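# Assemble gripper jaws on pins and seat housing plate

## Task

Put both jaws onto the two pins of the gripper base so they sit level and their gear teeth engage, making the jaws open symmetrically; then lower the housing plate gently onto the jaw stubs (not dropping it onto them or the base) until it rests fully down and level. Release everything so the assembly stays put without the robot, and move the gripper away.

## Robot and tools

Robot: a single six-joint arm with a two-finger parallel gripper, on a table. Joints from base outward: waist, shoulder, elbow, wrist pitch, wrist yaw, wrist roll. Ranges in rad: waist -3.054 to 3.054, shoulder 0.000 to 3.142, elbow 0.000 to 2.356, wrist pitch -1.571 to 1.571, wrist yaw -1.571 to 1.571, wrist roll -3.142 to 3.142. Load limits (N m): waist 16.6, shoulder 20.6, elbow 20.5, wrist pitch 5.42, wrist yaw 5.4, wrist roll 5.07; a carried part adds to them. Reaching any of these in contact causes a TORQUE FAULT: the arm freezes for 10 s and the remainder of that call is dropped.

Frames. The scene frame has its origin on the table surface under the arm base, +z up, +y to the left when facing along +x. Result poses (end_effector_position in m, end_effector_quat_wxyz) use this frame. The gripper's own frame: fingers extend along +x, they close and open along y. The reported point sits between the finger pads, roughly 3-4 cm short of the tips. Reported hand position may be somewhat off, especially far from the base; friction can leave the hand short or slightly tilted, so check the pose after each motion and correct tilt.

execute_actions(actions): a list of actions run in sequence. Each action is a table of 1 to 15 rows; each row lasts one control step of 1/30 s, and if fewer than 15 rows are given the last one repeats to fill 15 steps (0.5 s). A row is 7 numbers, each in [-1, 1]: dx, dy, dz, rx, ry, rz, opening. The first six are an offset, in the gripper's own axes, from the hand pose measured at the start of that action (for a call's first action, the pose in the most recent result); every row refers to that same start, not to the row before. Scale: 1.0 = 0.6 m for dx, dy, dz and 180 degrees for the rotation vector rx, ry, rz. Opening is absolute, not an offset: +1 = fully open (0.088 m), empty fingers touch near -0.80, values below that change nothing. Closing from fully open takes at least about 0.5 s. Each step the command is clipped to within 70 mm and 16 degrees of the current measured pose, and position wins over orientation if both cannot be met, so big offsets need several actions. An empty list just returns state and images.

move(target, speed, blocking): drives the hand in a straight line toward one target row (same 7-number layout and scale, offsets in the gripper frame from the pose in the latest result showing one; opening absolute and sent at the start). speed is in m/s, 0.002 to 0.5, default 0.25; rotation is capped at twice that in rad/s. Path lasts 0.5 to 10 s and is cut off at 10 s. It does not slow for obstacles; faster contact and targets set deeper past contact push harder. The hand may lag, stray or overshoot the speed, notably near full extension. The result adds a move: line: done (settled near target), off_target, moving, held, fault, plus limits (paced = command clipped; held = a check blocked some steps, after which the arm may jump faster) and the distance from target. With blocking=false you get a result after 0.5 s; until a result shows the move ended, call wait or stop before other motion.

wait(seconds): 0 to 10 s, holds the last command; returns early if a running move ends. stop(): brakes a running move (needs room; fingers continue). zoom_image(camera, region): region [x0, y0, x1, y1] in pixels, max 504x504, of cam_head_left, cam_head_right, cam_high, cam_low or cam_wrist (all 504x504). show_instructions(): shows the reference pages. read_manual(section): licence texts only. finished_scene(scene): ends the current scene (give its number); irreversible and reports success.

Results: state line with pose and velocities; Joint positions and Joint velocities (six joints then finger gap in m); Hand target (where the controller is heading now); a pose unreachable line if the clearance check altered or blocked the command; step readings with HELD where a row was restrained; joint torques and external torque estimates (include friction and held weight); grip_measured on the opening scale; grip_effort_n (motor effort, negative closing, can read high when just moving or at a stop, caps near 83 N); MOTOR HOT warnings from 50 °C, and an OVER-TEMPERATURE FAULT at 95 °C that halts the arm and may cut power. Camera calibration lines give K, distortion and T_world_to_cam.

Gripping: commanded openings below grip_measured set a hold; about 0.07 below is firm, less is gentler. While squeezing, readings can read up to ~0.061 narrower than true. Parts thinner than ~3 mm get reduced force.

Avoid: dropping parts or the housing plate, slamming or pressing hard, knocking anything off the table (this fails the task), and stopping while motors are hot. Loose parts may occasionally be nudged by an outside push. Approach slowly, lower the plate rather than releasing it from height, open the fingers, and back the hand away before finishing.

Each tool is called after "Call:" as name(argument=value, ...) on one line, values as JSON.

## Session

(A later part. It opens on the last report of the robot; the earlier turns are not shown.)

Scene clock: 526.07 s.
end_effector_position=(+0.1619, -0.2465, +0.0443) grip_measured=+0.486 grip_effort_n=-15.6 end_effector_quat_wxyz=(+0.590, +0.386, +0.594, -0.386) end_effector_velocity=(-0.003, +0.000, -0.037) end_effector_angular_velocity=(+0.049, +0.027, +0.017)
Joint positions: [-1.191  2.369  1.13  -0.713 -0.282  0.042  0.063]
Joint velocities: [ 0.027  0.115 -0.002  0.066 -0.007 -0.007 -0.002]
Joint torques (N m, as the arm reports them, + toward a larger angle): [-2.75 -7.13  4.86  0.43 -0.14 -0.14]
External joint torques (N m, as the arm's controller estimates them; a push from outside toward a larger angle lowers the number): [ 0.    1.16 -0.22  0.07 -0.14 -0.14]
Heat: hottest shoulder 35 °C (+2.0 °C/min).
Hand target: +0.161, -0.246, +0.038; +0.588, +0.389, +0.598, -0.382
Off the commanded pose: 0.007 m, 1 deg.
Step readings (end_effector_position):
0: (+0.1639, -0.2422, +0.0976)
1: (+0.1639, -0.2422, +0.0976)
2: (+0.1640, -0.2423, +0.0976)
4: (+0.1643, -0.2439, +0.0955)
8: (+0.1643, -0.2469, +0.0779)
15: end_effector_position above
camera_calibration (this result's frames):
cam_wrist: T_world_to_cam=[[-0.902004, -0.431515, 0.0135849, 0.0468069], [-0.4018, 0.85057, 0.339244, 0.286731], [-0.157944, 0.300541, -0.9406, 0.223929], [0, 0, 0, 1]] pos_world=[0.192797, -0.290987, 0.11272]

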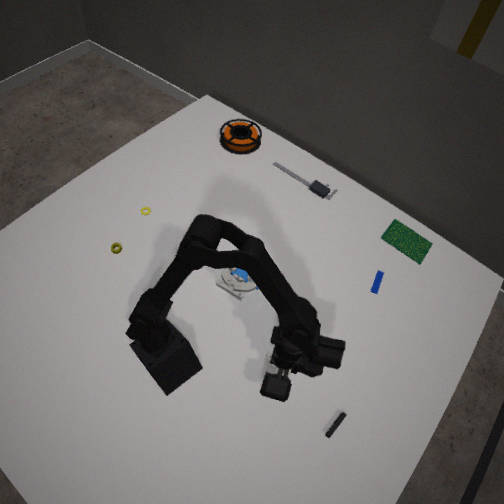

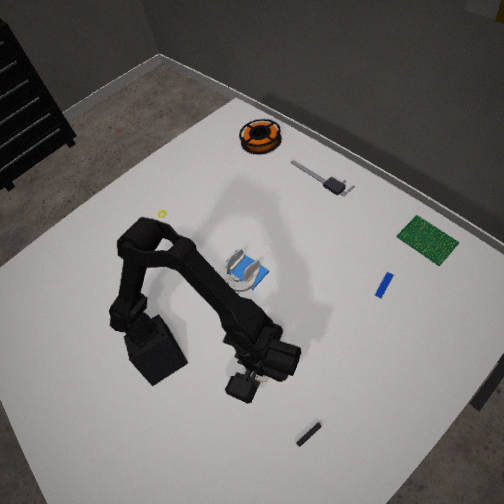

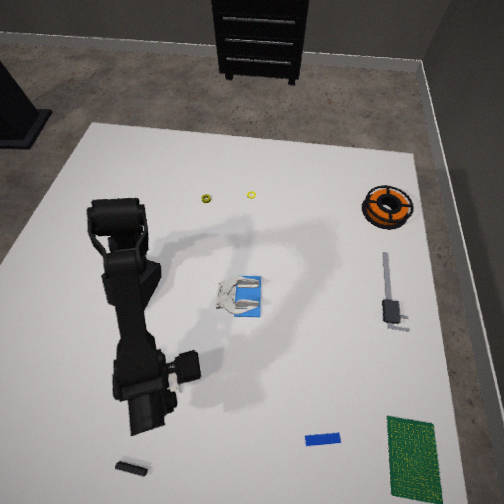

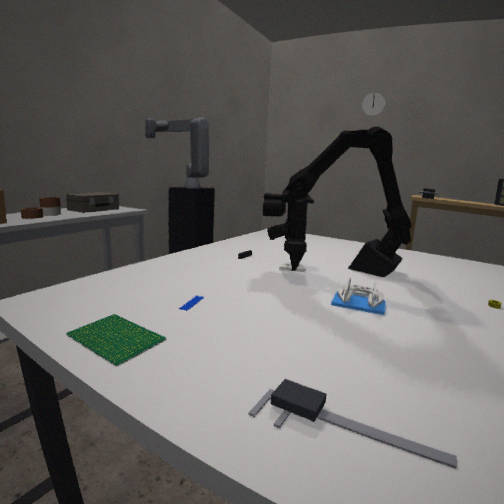

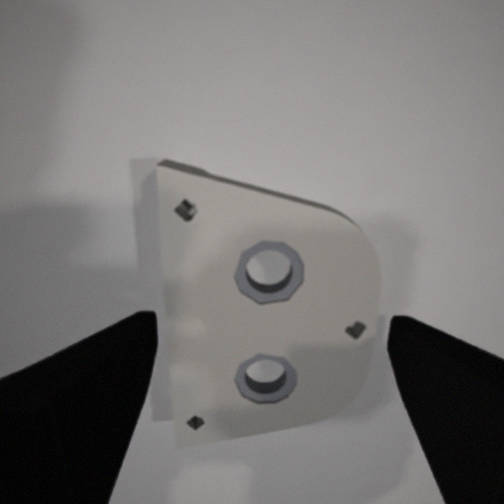

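Call:
execute_actions(actions=[])

Scene clock: 527.43 s.
end_effector_position=(+0.1623, -0.2474, +0.0430) grip_measured=+0.483 grip_effort_n=-15.6 end_effector_quat_wxyz=(+0.592, +0.386, +0.594, -0.386) end_effector_velocity=(+0.002, +0.003, +0.000) end_effector_angular_velocity=(+0.016, -0.018, +0.003)
Joint positions: [-1.19   2.374  1.13  -0.706 -0.283  0.042  0.063]
Joint velocities: [-0.002 -0.002 -0.002 -0.007 -0.022 -0.007 -0.   ]
Joint torques (N m, as the arm reports them, + toward a larger angle): [-2.61 -6.4   4.94  0.39 -0.12 -0.13]
External joint torques (N m, as the arm's controller estimates them; a push from outside toward a larger angle lowers the number): [-0.09  1.21  0.35  0.08 -0.11 -0.13]
Heat: hottest shoulder 35 °C (+2.0 °C/min).
Hand target: +0.161, -0.246, +0.038; +0.588, +0.388, +0.598, -0.382
Off the commanded pose: 0.006 m, 1 deg.
camera_calibration (this result's frames):
cam_wrist: T_world_to_cam=[[-0.901241, -0.433122, 0.0130724, 0.0462741], [-0.403841, 0.850485, 0.337029, 0.288461], [-0.157092, 0.298465, -0.941404, 0.222372], [0, 0, 0, 1]] pos_world=[0.193129, -0.29166, 0.111517]

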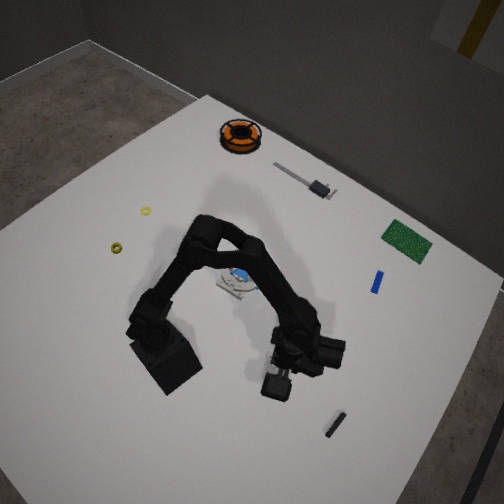

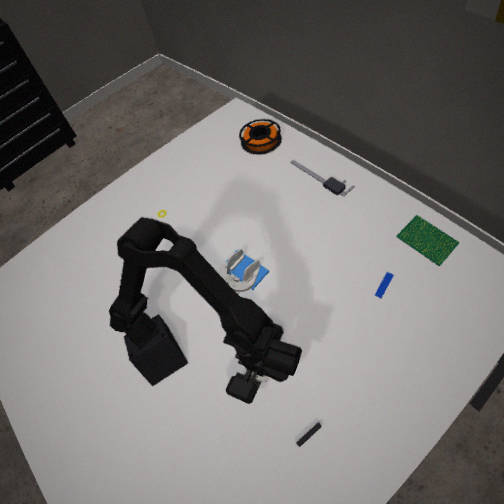

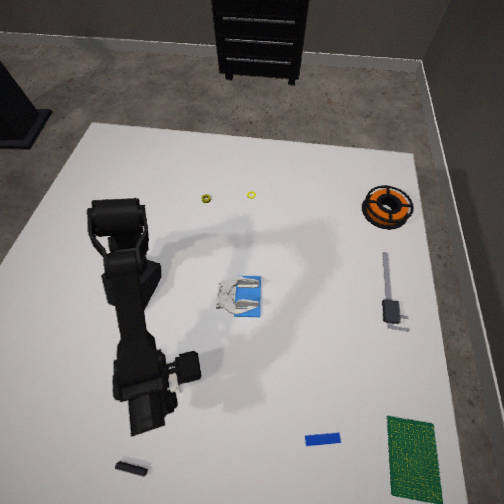

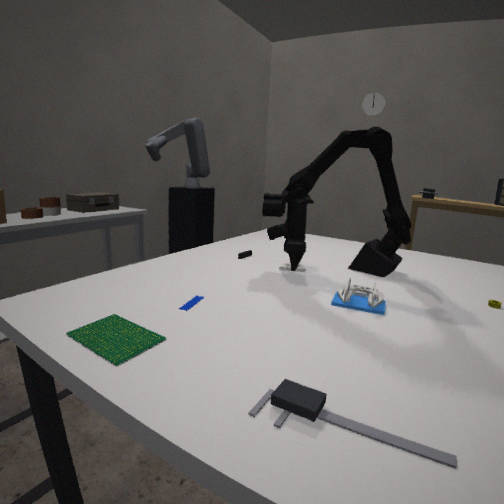

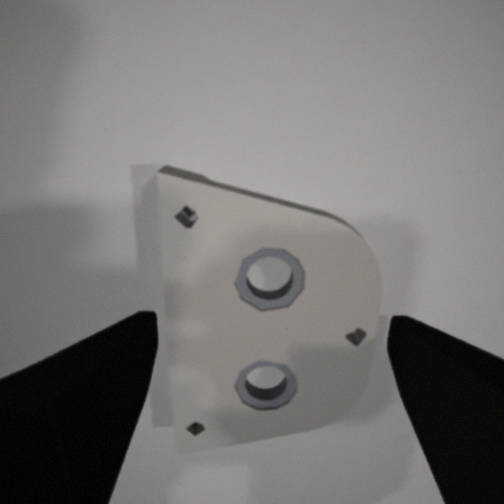

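Call:
execute_actions(actions=[[[0.004,0,-0.001,0,0.002,0,0.43],[0.002,0,0,0,0.001,0,0.38],[0,0,0,0,0,0,0.34],[0,0,0,0,0,0,0.31],[0,0,0,0,0,0,0.28],[0,0,0,0,0,0,0.25],[0,0,0,0,0,0,0.21],[0,0,0,0,0,0,0.17],[0,0,0,0,0,0,0.14],[-0.003,0.0006,0.0025,0,-0.0015,0,0.14],[-0.007,0.0013,0.005,0,-0.0035,0,0.14],[-0.011,0.002,0.007,0,-0.005,0,0.14],[-0.016,0.002,0.007,0,-0.005,0,0.14],[-0.022,0.002,0.007,0,-0.005,0,0.14],[-0.028,0.002,0.007,0,-0.005,0,0.14]],[[-0.032,0.0028,0.0063,-0.0021,-0.005,0,0.14],[-0.039,0.0051,0.0041,-0.0084,-0.005,0,0.14],[-0.046,0.009,0.0005,-0.019,-0.005,0,0.14],[-0.053,0.0144,-0.0045,-0.0338,-0.005,0,0.14],[-0.06,0.0214,-0.011,-0.0528,-0.005,0,0.14],[-0.067,0.0292,-0.0184,-0.0739,-0.005,0,0.14],[-0.074,0.037,-0.0259,-0.095,-0.005,0,0.14],[-0.081,0.0448,-0.0334,-0.1161,-0.005,-0.0005,0.14],[-0.088,0.0525,-0.0408,-0.1372,-0.005,-0.0005,0.14],[-0.095,0.0603,-0.0483,-0.1583,-0.005,-0.0005,0.14],[-0.101,0.0681,-0.0558,-0.1794,-0.005,-0.0005,0.14],[-0.106,0.0759,-0.0634,-0.2005,-0.005,-0.001,0.14],[-0.11,0.0836,-0.0711,-0.2217,-0.005,-0.001,0.14],[-0.113,0.0914,-0.0788,-0.2428,-0.005,-0.001,0.14],[-0.115,0.0992,-0.0865,-0.2639,-0.005,-0.001,0.14]],[[-0.02,0.0432,-0.0032,-0.0823,-0.004,-0.0025,0.14],[-0.021,0.0537,-0.0043,-0.1034,-0.004,-0.0025,0.14],[-0.022,0.0642,-0.0055,-0.1246,-0.004,-0.0025,0.14],[-0.023,0.0748,-0.0067,-0.1457,-0.004,-0.0026,0.14],[-0.024,0.0853,-0.0078,-0.1668,-0.004,-0.0026,0.14],[-0.025,0.0958,-0.009,-0.1879,-0.004,-0.0027,0.14],[-0.026,0.1064,-0.0102,-0.209,-0.004,-0.0027,0.14],[-0.027,0.1169,-0.0113,-0.2301,-0.004,-0.0028,0.14],[-0.028,0.1275,-0.0125,-0.2512,-0.004,-0.0028,0.14],[-0.029,0.138,-0.0137,-0.2723,-0.004,-0.0029,0.14],[-0.03,0.1485,-0.0148,-0.2934,-0.004,-0.003,0.14],[-0.03,0.1591,-0.016,-0.3146,-0.004,-0.003,0.14],[-0.03,0.1696,-0.0172,-0.3357,-0.004,-0.0031,0.14],[-0.03,0.1801,-0.0183,-0.3568,-0.004,-0.0032,0.14],[-0.03,0.1907,-0.0195,-0.3779,-0.004,-0.0032,0.14]],[[-0.009,0.0269,0.0343,-0.0823,-0.0016,-0.0045,0.14],[-0.009,0.0336,0.0425,-0.1034,-0.0016,-0.0045,0.14],[-0.009,0.0403,0.0507,-0.1246,-0.0015,-0.0046,0.14],[-0.009,0.047,0.0589,-0.1457,-0.0015,-0.0046,0.14],[-0.009,0.0537,0.0671,-0.1668,-0.0014,-0.0046,0.14],[-0.009,0.0605,0.0753,-0.1879,-0.0014,-0.0047,0.14],[-0.009,0.0672,0.0835,-0.209,-0.0014,-0.0047,0.14],[-0.009,0.0739,0.0917,-0.2301,-0.0013,-0.0047,0.14],[-0.009,0.0806,0.0999,-0.2512,-0.0013,-0.0048,0.14],[-0.009,0.0873,0.1082,-0.2723,-0.0012,-0.0048,0.14],[-0.009,0.0934,0.1155,-0.2913,-0.0012,-0.0048,0.14],[-0.009,0.0981,0.1213,-0.3061,-0.0012,-0.0049,0.14],[-0.009,0.1014,0.1254,-0.3167,-0.0011,-0.0049,0.14],[-0.009,0.1034,0.1278,-0.323,-0.0011,-0.0049,0.14],[-0.009,0.1041,0.1287,-0.3251,-0.0011,-0.0049,0.14]]])

Scene clock: 553.33 s.
end_effector_position=(+0.2665, -0.0258, +0.1232) grip_measured=+0.211 grip_effort_n=-83.5 end_effector_quat_wxyz=(+0.527, -0.477, +0.535, +0.456) end_effector_velocity=(+0.016, +0.097, -0.019) end_effector_angular_velocity=(+0.039, +0.092, +0.900)
Joint positions: [-0.561  1.699  1.019 -0.999 -0.429 -1.889  0.049]
Joint velocities: [ 0.33  -0.105 -0.007 -0.037 -0.051 -0.579 -0.   ]
Joint torques (N m, as the arm reports them, + toward a larger angle): [-3.85 -6.43  5.88  0.08 -0.08 -0.14]
External joint torques (N m, as the arm's controller estimates them; a push from outside toward a larger angle lowers the number): [-0.24 -1.89  1.03 -0.21 -0.12 -0.13]
External joint torques at the end of the 1st action: [-0.62 -3.09  1.53 -0.26  0.07 -0.08]
External joint torques at the end of the 2nd action: [-0.05 -2.31 -0.63 -0.19 -0.12 -0.13]
External joint torques at the end of the 3rd action: [-0.01 -2.14 -0.69 -0.19 -0.11 -0.14]
Heat: hottest shoulder 35 °C (+0.0 °C/min).
Hand target: +0.270, -0.019, +0.126; +0.511, -0.499, +0.515, +0.474
Off the commanded pose: 0.009 m, 5 deg.
Step readings (end_effector_position; steps 1 to 15: 1st action; 16 to 30: 2nd action; 31 to 45: 3rd action; 46 to 60: 4th action):
0: (+0.1623, -0.2474, +0.0430)
1: (+0.1623, -0.2474, +0.0430)
2: (+0.1623, -0.2474, +0.0430)
4: (+0.1623, -0.2474, +0.0430)
8: (+0.1623, -0.2474, +0.0430)
15: (+0.1617, -0.2458, +0.0451)
16: (+0.1614, -0.2449, +0.0469)
17: (+0.1611, -0.2439, +0.0497)
19: (+0.1616, -0.2418, +0.0567)
23: (+0.1690, -0.2332, +0.0772)
30: (+0.1907, -0.1963, +0.1070)
31: (+0.1934, -0.1906, +0.1096)
32: (+0.1962, -0.1851, +0.1118)
34: (+0.2026, -0.1746, +0.1155)
38: (+0.2137, -0.1513, +0.1198)
45: (+0.2315, -0.1102, +0.1227)
46: (+0.2343, -0.1044, +0.1233)
47: (+0.2370, -0.0987, +0.1238)
49: (+0.2434, -0.0872, +0.1254)
53: (+0.2546, -0.0637, +0.1269)
60: end_effector_position above
camera_calibration (this result's frames):
cam_wrist: T_world_to_cam=[[0.994891, -0.0978492, 0.0248448, -0.263], [-0.100209, -0.927341, 0.36055, -0.0146506], [-0.01224, -0.361198, -0.932409, 0.191376], [0, 0, 0, 1]] pos_world=[0.26253, 0.0298043, 0.190257]

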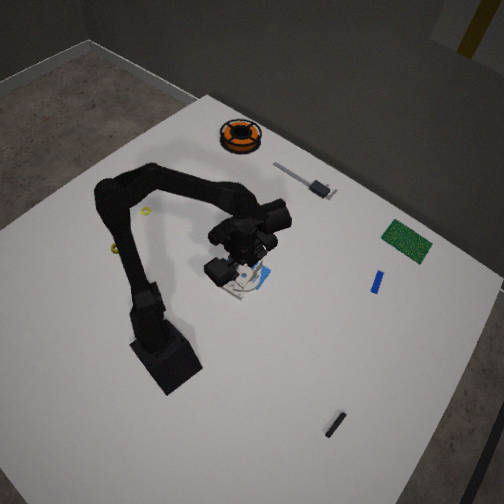

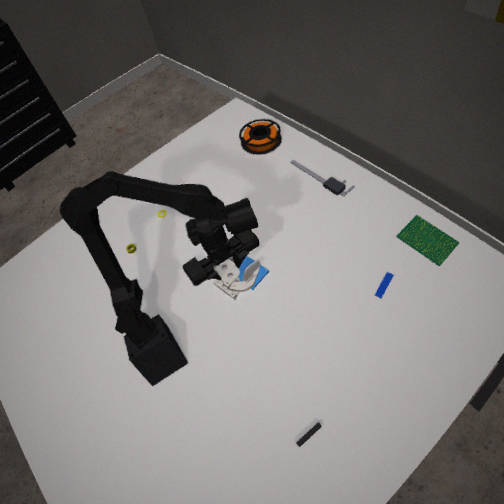

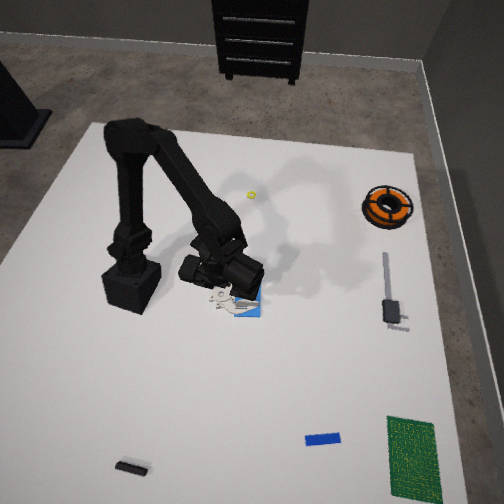

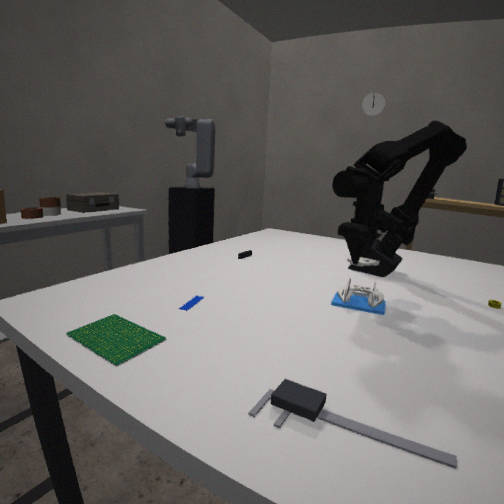

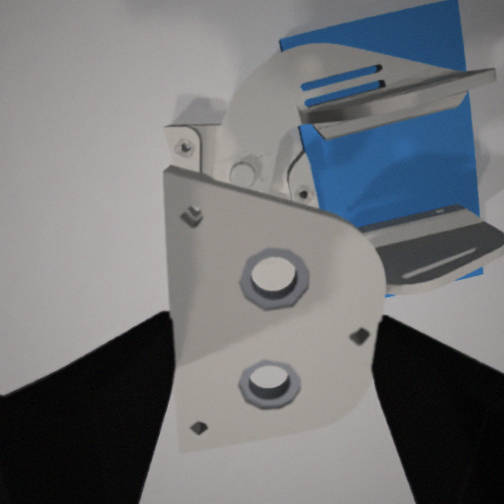

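Call:
execute_actions(actions=[])

Call:
zoom_image(camera="cam_wrist", region=[140, 100, 400, 330])

Call:
zoom_image(camera="cam_wrist", region=[150, 230, 400, 470])

Scene clock: 555.80 s.
end_effector_position=(+0.2673, -0.0209, +0.1220) grip_measured=+0.211 grip_effort_n=-83.5 end_effector_quat_wxyz=(+0.511, -0.492, +0.521, +0.475) end_effector_velocity=(-0.003, +0.003, -0.001) end_effector_angular_velocity=(+0.011, +0.008, +0.004)
Joint positions: [-0.544  1.695  1.019 -1.002 -0.43  -1.937  0.049]
Joint velocities: [ 0.002 -0.002 -0.007 -0.007 -0.007 -0.007 -0.   ]
Joint torques (N m, as the arm reports them, + toward a larger angle): [-3.08 -6.86  5.96  0.04 -0.13 -0.14]
External joint torques (N m, as the arm's controller estimates them; a push from outside toward a larger angle lowers the number): [-0.17 -1.97  1.12 -0.19 -0.1  -0.14]
Heat: hottest shoulder 35 °C (+0.0 °C/min).
Hand target: +0.270, -0.019, +0.126; +0.511, -0.499, +0.515, +0.474
Off the commanded pose: 0.005 m, 1 deg.
camera_calibration (this result's frames):
cam_wrist: T_world_to_cam=[[0.999265, -0.033856, 0.0179817, -0.262207], [-0.0380578, -0.932442, 0.359311, -0.0261225], [0.00460205, -0.359731, -0.933045, 0.187654], [0, 0, 0, 1]] pos_world=[0.260156, 0.0342698, 0.18919]

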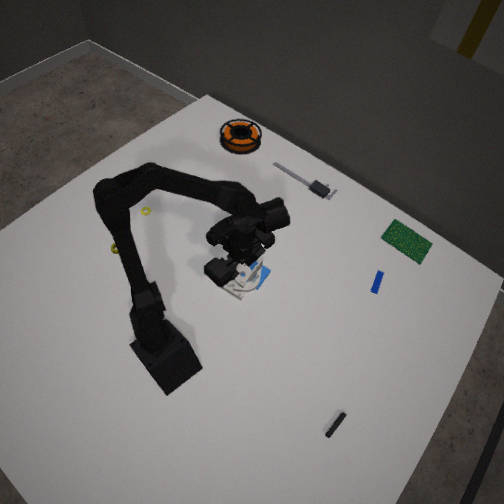

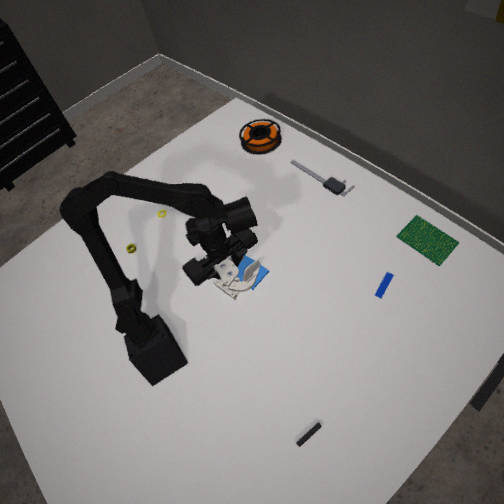

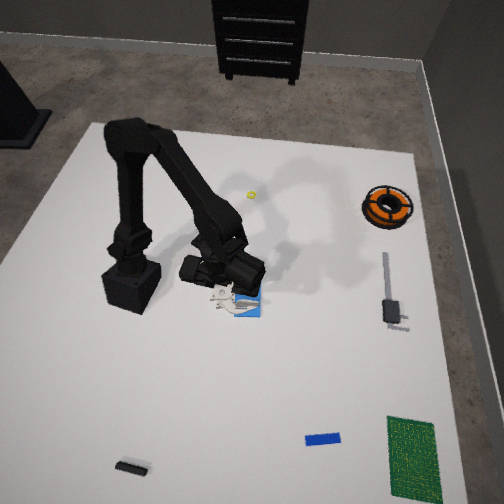

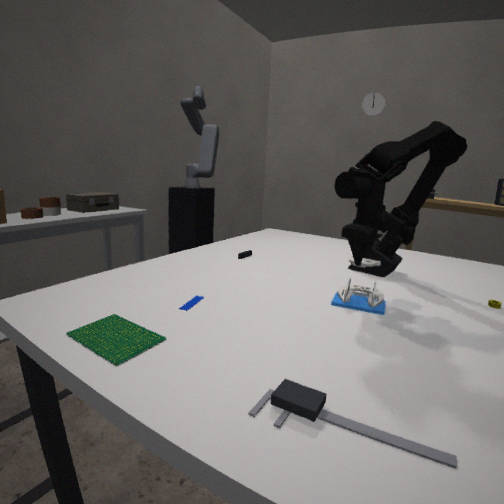

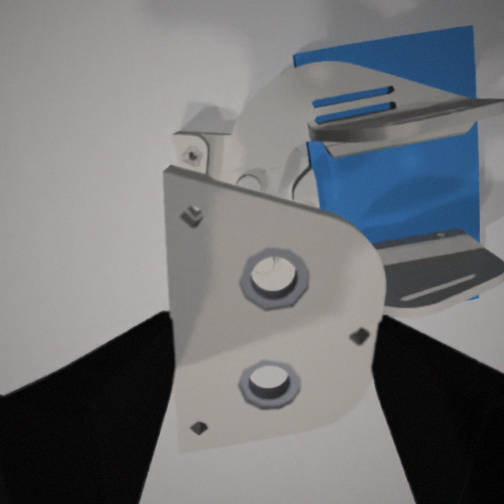

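Region (140, 100, 400, 330) of cam_wrist's 504x504 image, scaled by 1.938, with more detail than that image has; it fills the top 446 rows of this view, and the rest is white.

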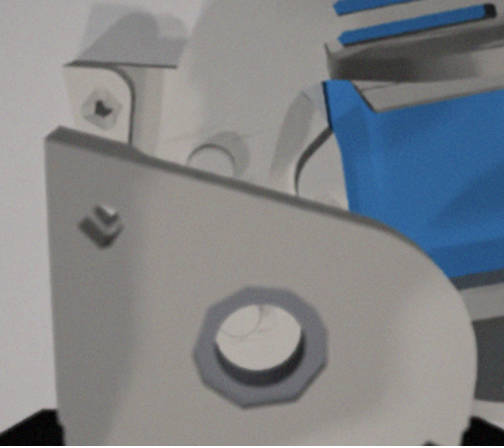

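Region (150, 230, 400, 470) of cam_wrist's 504x504 image, scaled by 2.016, with more detail than that image has; it fills the top 484 rows of this view, and the rest is white.

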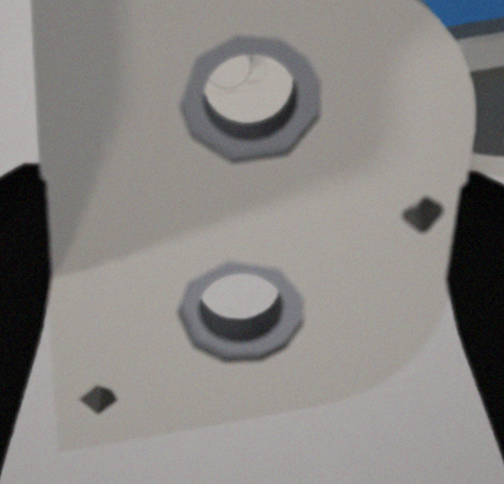

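Call:
execute_actions(actions=[[[0.0033,0.0015,0.0002,-0.0009,-0.0007,0.0009,0.14],[0.011,0.0044,0.0009,-0.0035,-0.0022,0.0026,0.14],[0.0209,0.0076,0.002,-0.0077,-0.0038,0.0044,0.14],[0.0287,0.0081,0.0033,-0.0138,-0.0045,0.0045,0.14],[0.0377,0.0087,0.0048,-0.0207,-0.0053,0.0046,0.14],[0.0474,0.0093,0.0064,-0.0282,-0.0062,0.0047,0.14],[0.0573,0.01,0.0081,-0.0359,-0.0071,0.0049,0.14],[0.067,0.0106,0.0097,-0.0434,-0.008,0.005,0.14],[0.076,0.0112,0.0112,-0.0503,-0.0088,0.0051,0.14],[0.0838,0.0117,0.0125,-0.0564,-0.0095,0.0052,0.14],[0.09,0.0121,0.0136,-0.0612,-0.01,0.0052,0.14],[0.0941,0.0124,0.0143,-0.0643,-0.0104,0.0053,0.14],[0.0955,0.0125,0.0145,-0.0654,-0.0105,0.0053,0.14]]])

Scene clock: 573.50 s.
end_effector_position=(+0.2620, -0.0133, +0.0716) grip_measured=+0.211 grip_effort_n=-83.5 end_effector_quat_wxyz=(-0.465, +0.530, -0.468, -0.532) end_effector_velocity=(-0.002, +0.009, -0.050) end_effector_angular_velocity=(+0.039, +0.024, +0.139)
Joint positions: [-0.453  1.746  0.881 -0.79  -0.458 -2.041  0.049]
Joint velocities: [ 0.095  0.095 -0.095  0.198 -0.037 -0.051 -0.   ]
Joint torques (N m, as the arm reports them, + toward a larger angle): [-3.42 -4.69  4.26  0.36 -0.17 -0.13]
External joint torques (N m, as the arm's controller estimates them; a push from outside toward a larger angle lowers the number): [-0.25  0.78 -0.56  0.08 -0.11 -0.13]
Heat: hottest shoulder 36 °C (+1.0 °C/min).
Hand target: +0.260, -0.013, +0.065; -0.463, +0.529, -0.465, -0.538
Off the commanded pose: 0.007 m, 1 deg.
Step readings (end_effector_position):
0: (+0.2673, -0.0209, +0.1220)
1: (+0.2673, -0.0209, +0.1220)
2: (+0.2672, -0.0210, +0.1218)
4: (+0.2681, -0.0214, +0.1191)
8: (+0.2658, -0.0184, +0.1028)
15: end_effector_position above
camera_calibration (this result's frames):
cam_wrist: T_world_to_cam=[[0.987158, 0.159637, 0.00600253, -0.249245], [0.148368, -0.930108, 0.335984, -0.0482809], [0.0592185, -0.330779, -0.941849, 0.130094], [0, 0, 0, 1]] pos_world=[0.245504, 0.0379147, 0.140247]

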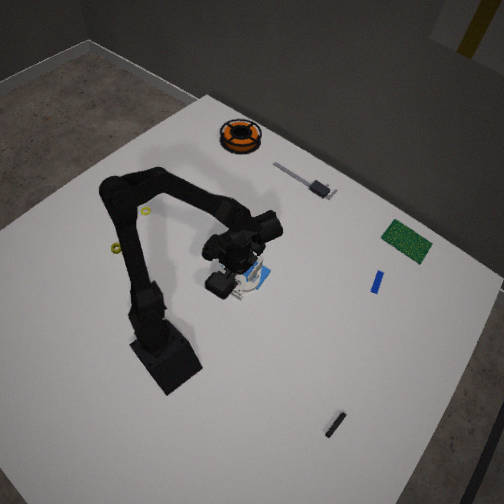

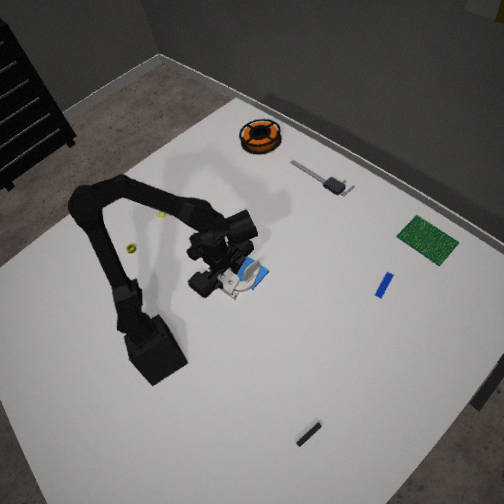

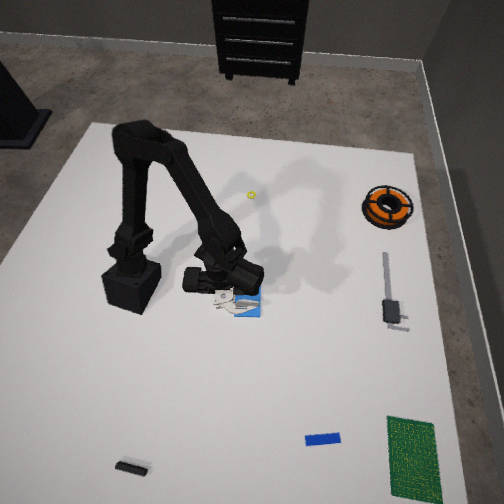

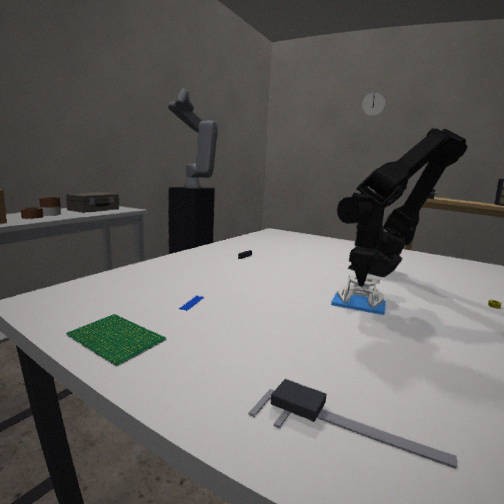

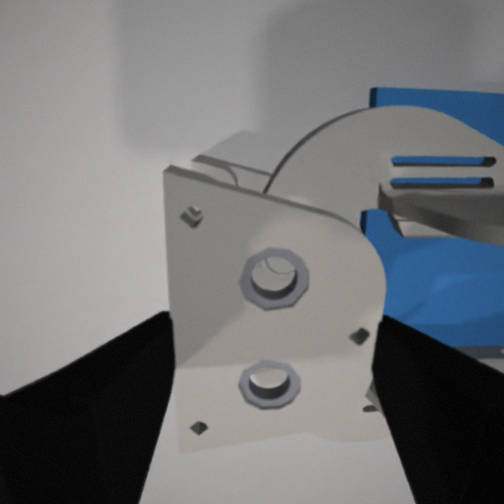

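Call:
execute_actions(actions=[])

Call:
zoom_image(camera="cam_wrist", region=[150, 140, 330, 320])

Call:
zoom_image(camera="cam_wrist", region=[220, 340, 320, 420])

Scene clock: 574.77 s.
end_effector_position=(+0.2641, -0.0136, +0.0696) grip_measured=+0.211 grip_effort_n=-83.5 end_effector_quat_wxyz=(-0.463, +0.536, -0.463, -0.532) end_effector_velocity=(+0.002, +0.003, +0.001) end_effector_angular_velocity=(+0.017, -0.019, +0.011)
Joint positions: [-0.45   1.75   0.877 -0.771 -0.46  -2.046  0.049]
Joint velocities: [-0.002 -0.007 -0.002  0.007 -0.022 -0.007 -0.   ]
Joint torques (N m, as the arm reports them, + toward a larger angle): [-3.05 -4.17  3.83  0.31 -0.16 -0.14]
External joint torques (N m, as the arm's controller estimates them; a push from outside toward a larger angle lowers the number): [-0.1   0.97 -0.64  0.07 -0.11 -0.14]
Heat: hottest shoulder 36 °C (+1.0 °C/min).
Hand target: +0.260, -0.013, +0.065; -0.463, +0.529, -0.465, -0.538
Off the commanded pose: 0.006 m, 1 deg.
camera_calibration (this result's frames):
cam_wrist: T_world_to_cam=[[0.984953, 0.172206, 0.0146045, -0.251079], [0.157203, -0.92783, 0.338258, -0.0507318], [0.0718005, -0.330872, -0.94094, 0.124613], [0, 0, 0, 1]] pos_world=[0.246329, 0.0373978, 0.138081]

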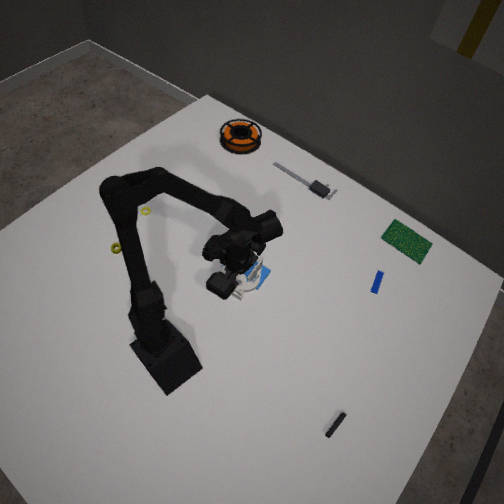

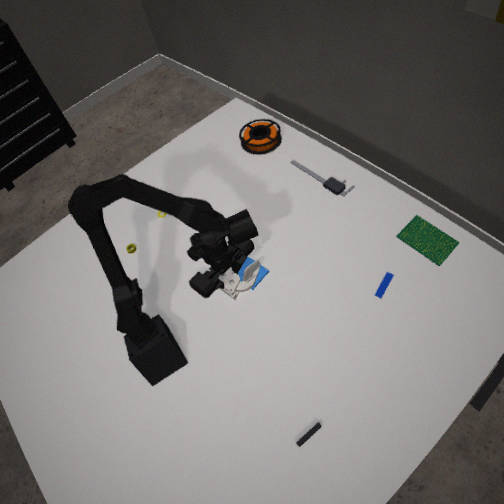

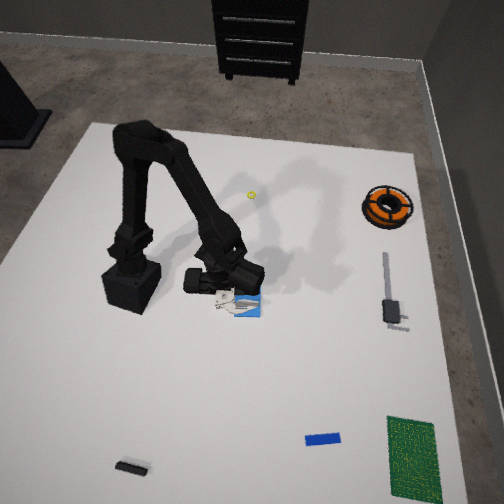

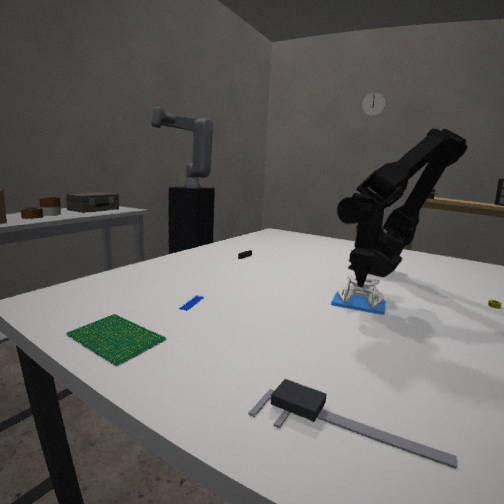

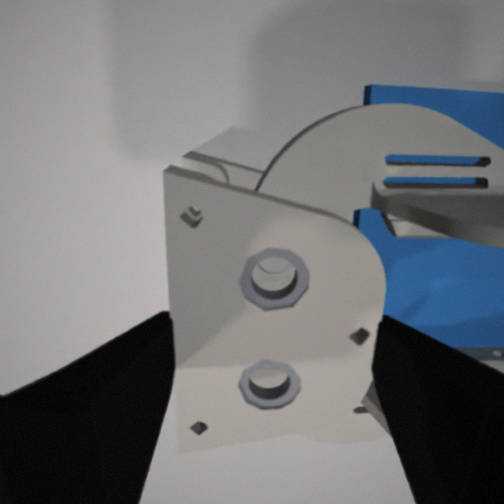

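Region (150, 140, 330, 320) of cam_wrist's 504x504 image, scaled by 2.800, with more detail than that image has.

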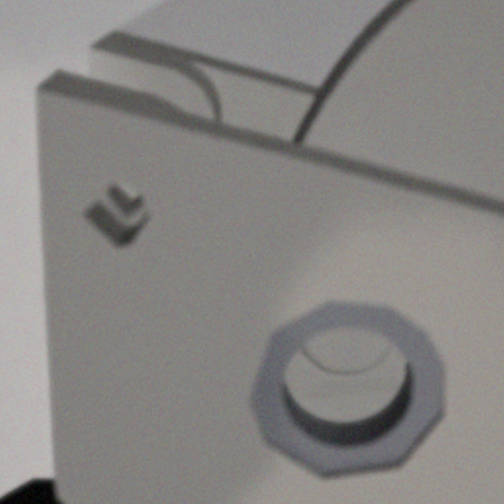

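Region (220, 340, 320, 420) of cam_wrist's 504x504 image, scaled by 5.040, with more detail than that image has; it fills the top 403 rows of this view, and the rest is white.

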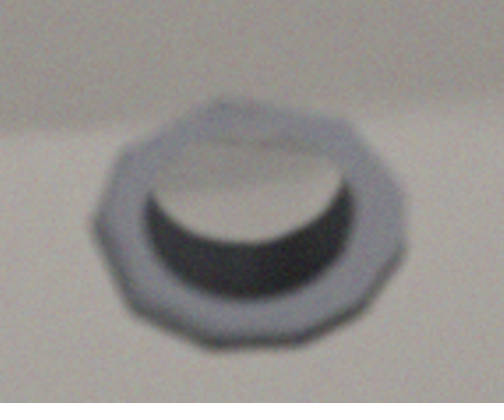

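Call:
execute_actions(actions=[[[0.0092,0.0055,0.0015,0.0015,-0.0039,0.0046,0.14],[0.0099,0.0054,0.0017,0.002,-0.004,0.0046,0.14],[0.0107,0.0053,0.0019,0.0025,-0.004,0.0047,0.14],[0.0115,0.0052,0.0021,0.003,-0.004,0.0047,0.14],[0.0123,0.0051,0.0023,0.0032,-0.004,0.0047,0.14],[0.0131,0.005,0.0025,0.0032,-0.004,0.0047,0.14],[0.0139,0.005,0.0026,0.0032,-0.004,0.0047,0.14],[0.0147,0.0049,0.0027,0.0032,-0.004,0.0047,0.14],[0.0155,0.0049,0.0028,0.0032,-0.004,0.0047,0.14],[0.0162,0.0048,0.0028,0.0032,-0.004,0.0047,0.14],[0.0168,0.0048,0.0028,0.0032,-0.004,0.0047,0.14],[0.0172,0.0048,0.0028,0.0032,-0.004,0.0047,0.14]]])

Scene clock: 589.47 s.
end_effector_position=(+0.2651, -0.0128, +0.0645) grip_measured=+0.211 grip_effort_n=-83.5 end_effector_quat_wxyz=(-0.464, +0.536, -0.463, -0.533) end_effector_velocity=(-0.002, +0.001, -0.003) end_effector_angular_velocity=(+0.009, +0.005, -0.008)
Joint positions: [-0.438  1.76   0.869 -0.747 -0.462 -2.033  0.049]
Joint velocities: [ 0.002  0.007 -0.007  0.007 -0.007  0.007 -0.   ]
Joint torques (N m, as the arm reports them, + toward a larger angle): [-3.05 -4.23  3.77  0.34 -0.17  0.09]
External joint torques (N m, as the arm's controller estimates them; a push from outside toward a larger angle lowers the number): [-0.06  0.97 -0.61  0.11 -0.11  0.09]
Heat: hottest shoulder 34 °C (-1.0 °C/min).
Hand target: +0.261, -0.012, +0.060; -0.465, +0.527, -0.467, -0.537
Off the commanded pose: 0.007 m, 1 deg.
Step readings (end_effector_position):
0: (+0.2641, -0.0136, +0.0696)
1: (+0.2642, -0.0137, +0.0696)
2: (+0.2644, -0.0137, +0.0694)
4: (+0.2648, -0.0136, +0.0688)
8: (+0.2649, -0.0131, +0.0670)
15: end_effector_position above
camera_calibration (this result's frames):
cam_wrist: T_world_to_cam=[[0.98499, 0.171958, 0.0150153, -0.252098], [0.156906, -0.928225, 0.337312, -0.0482056], [0.0719411, -0.329893, -0.941273, 0.119979], [0, 0, 0, 1]] pos_world=[0.247246, 0.038185, 0.132979]

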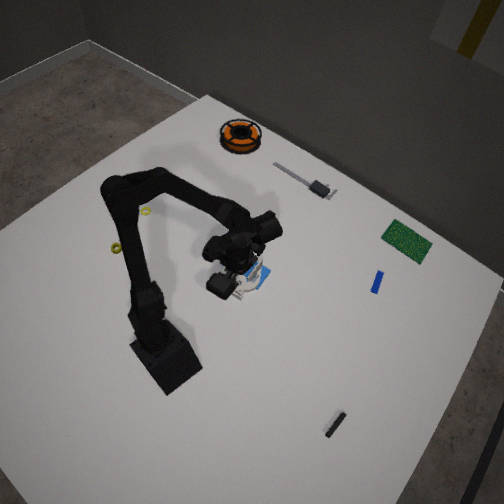

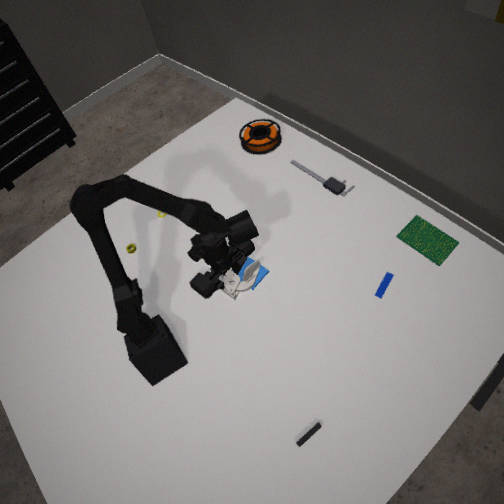

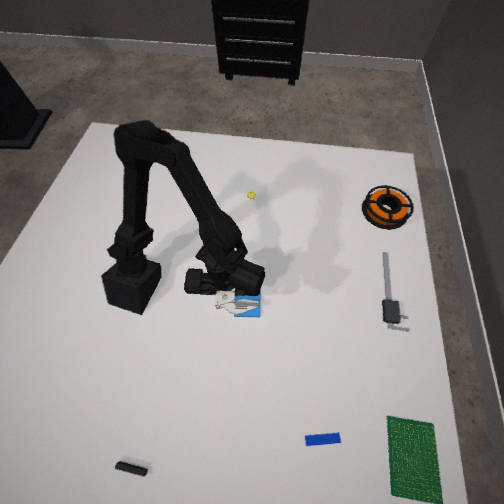

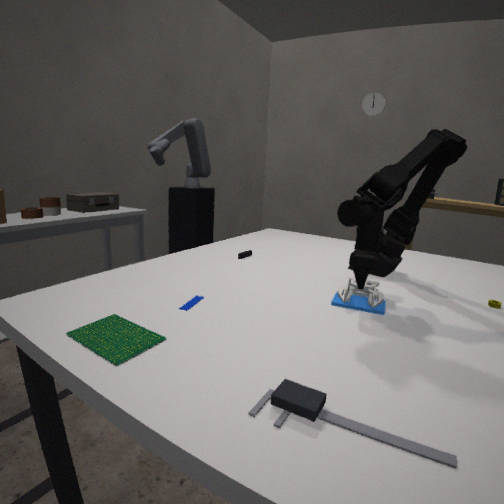

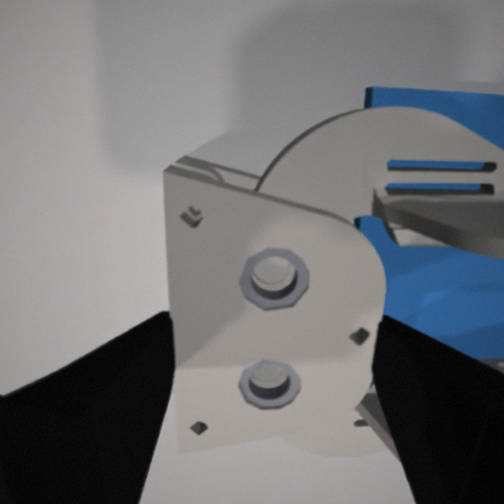

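Call:
execute_actions(actions=[])

Call:
zoom_image(camera="cam_wrist", region=[230, 240, 320, 320])

Call:
zoom_image(camera="cam_wrist", region=[225, 345, 315, 420])

Call:
zoom_image(camera="cam_wrist", region=[150, 140, 250, 220])

Scene clock: 591.03 s.
end_effector_position=(+0.2652, -0.0128, +0.0643) grip_measured=+0.211 grip_effort_n=-83.5 end_effector_quat_wxyz=(-0.464, +0.536, -0.463, -0.532) end_effector_velocity=(-0.002, +0.005, -0.000) end_effector_angular_velocity=(+0.023, +0.000, +0.006)
Joint positions: [-0.438  1.761  0.869 -0.746 -0.462 -2.032  0.049]
Joint velocities: [ 0.002 -0.007 -0.007 -0.007 -0.022 -0.007 -0.   ]
Joint torques (N m, as the arm reports them, + toward a larger angle): [-3.05 -4.19  3.77  0.32 -0.17  0.1 ]
External joint torques (N m, as the arm's controller estimates them; a push from outside toward a larger angle lowers the number): [-0.11  0.93 -0.56  0.09 -0.12  0.1 ]
Heat: hottest shoulder 34 °C (-1.0 °C/min).
Hand target: +0.261, -0.012, +0.059; -0.465, +0.527, -0.467, -0.537
Off the commanded pose: 0.006 m, 1 deg.
camera_calibration (this result's frames):
cam_wrist: T_world_to_cam=[[0.984994, 0.171876, 0.0156361, -0.252278], [0.156629, -0.928297, 0.337242, -0.04806], [0.0724787, -0.329732, -0.941288, 0.119651], [0, 0, 0, 1]] pos_world=[0.247348, 0.0381992, 0.132778]

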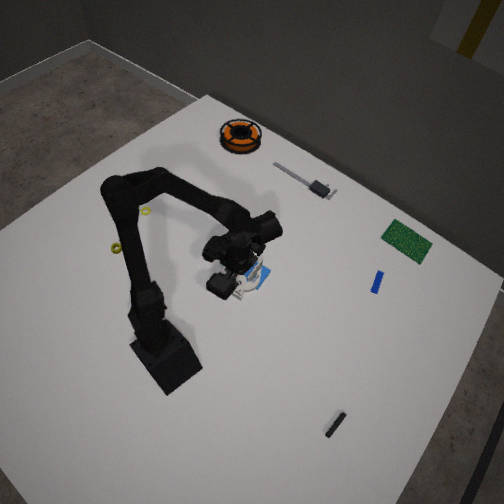

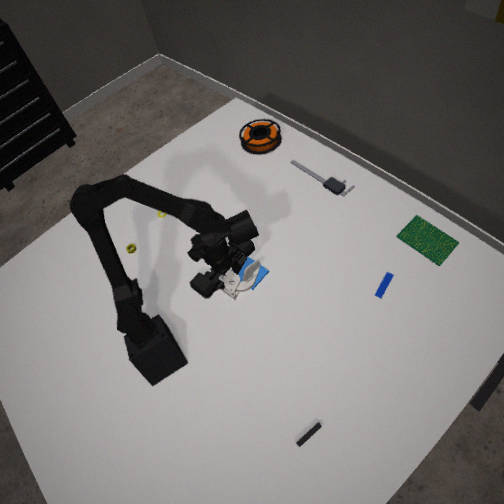

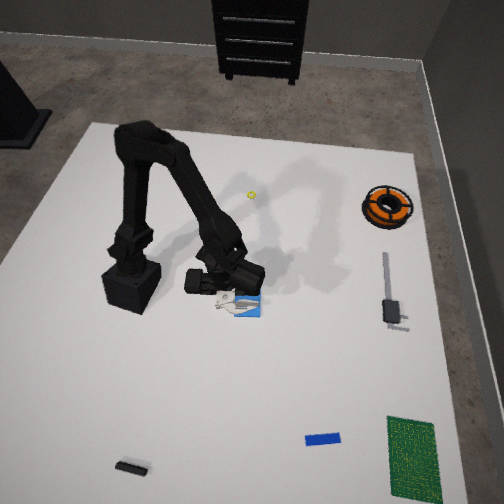

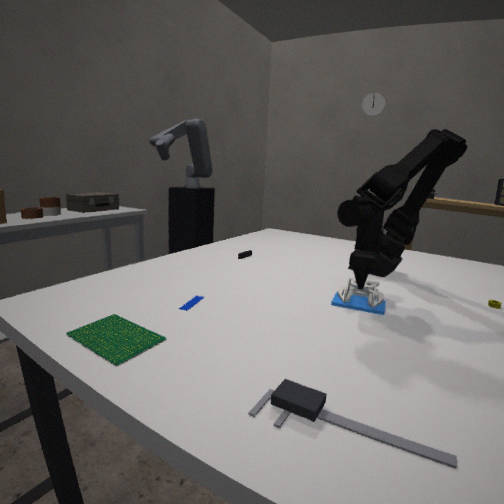

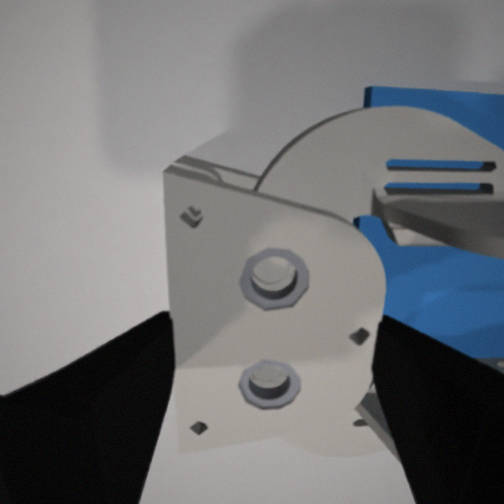

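Region (230, 240, 320, 320) of cam_wrist's 504x504 image, scaled by 5.600, with more detail than that image has.

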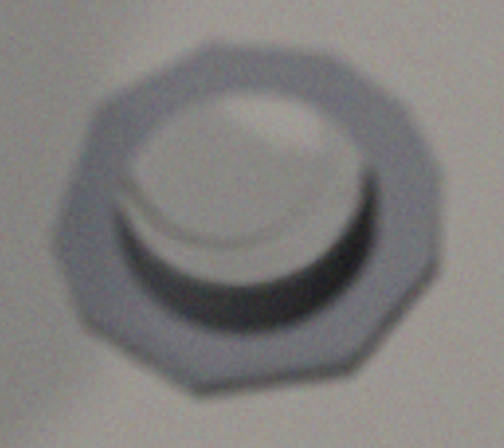

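Region (225, 345, 315, 420) of cam_wrist's 504x504 image, scaled by 5.600, with more detail than that image has.

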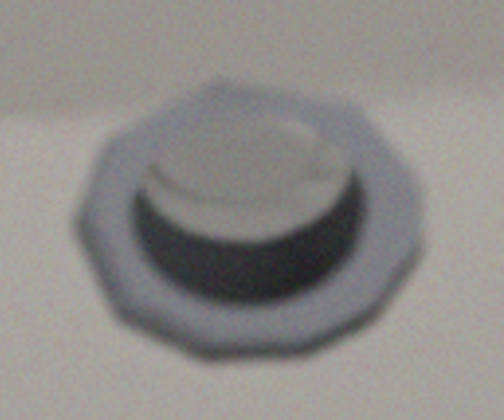

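Region (150, 140, 250, 220) of cam_wrist's 504x504 image, scaled by 5.040, with more detail than that image has; it fills the top 403 rows of this view, and the rest is white.

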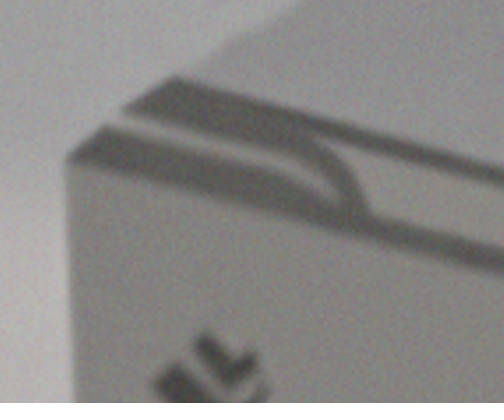

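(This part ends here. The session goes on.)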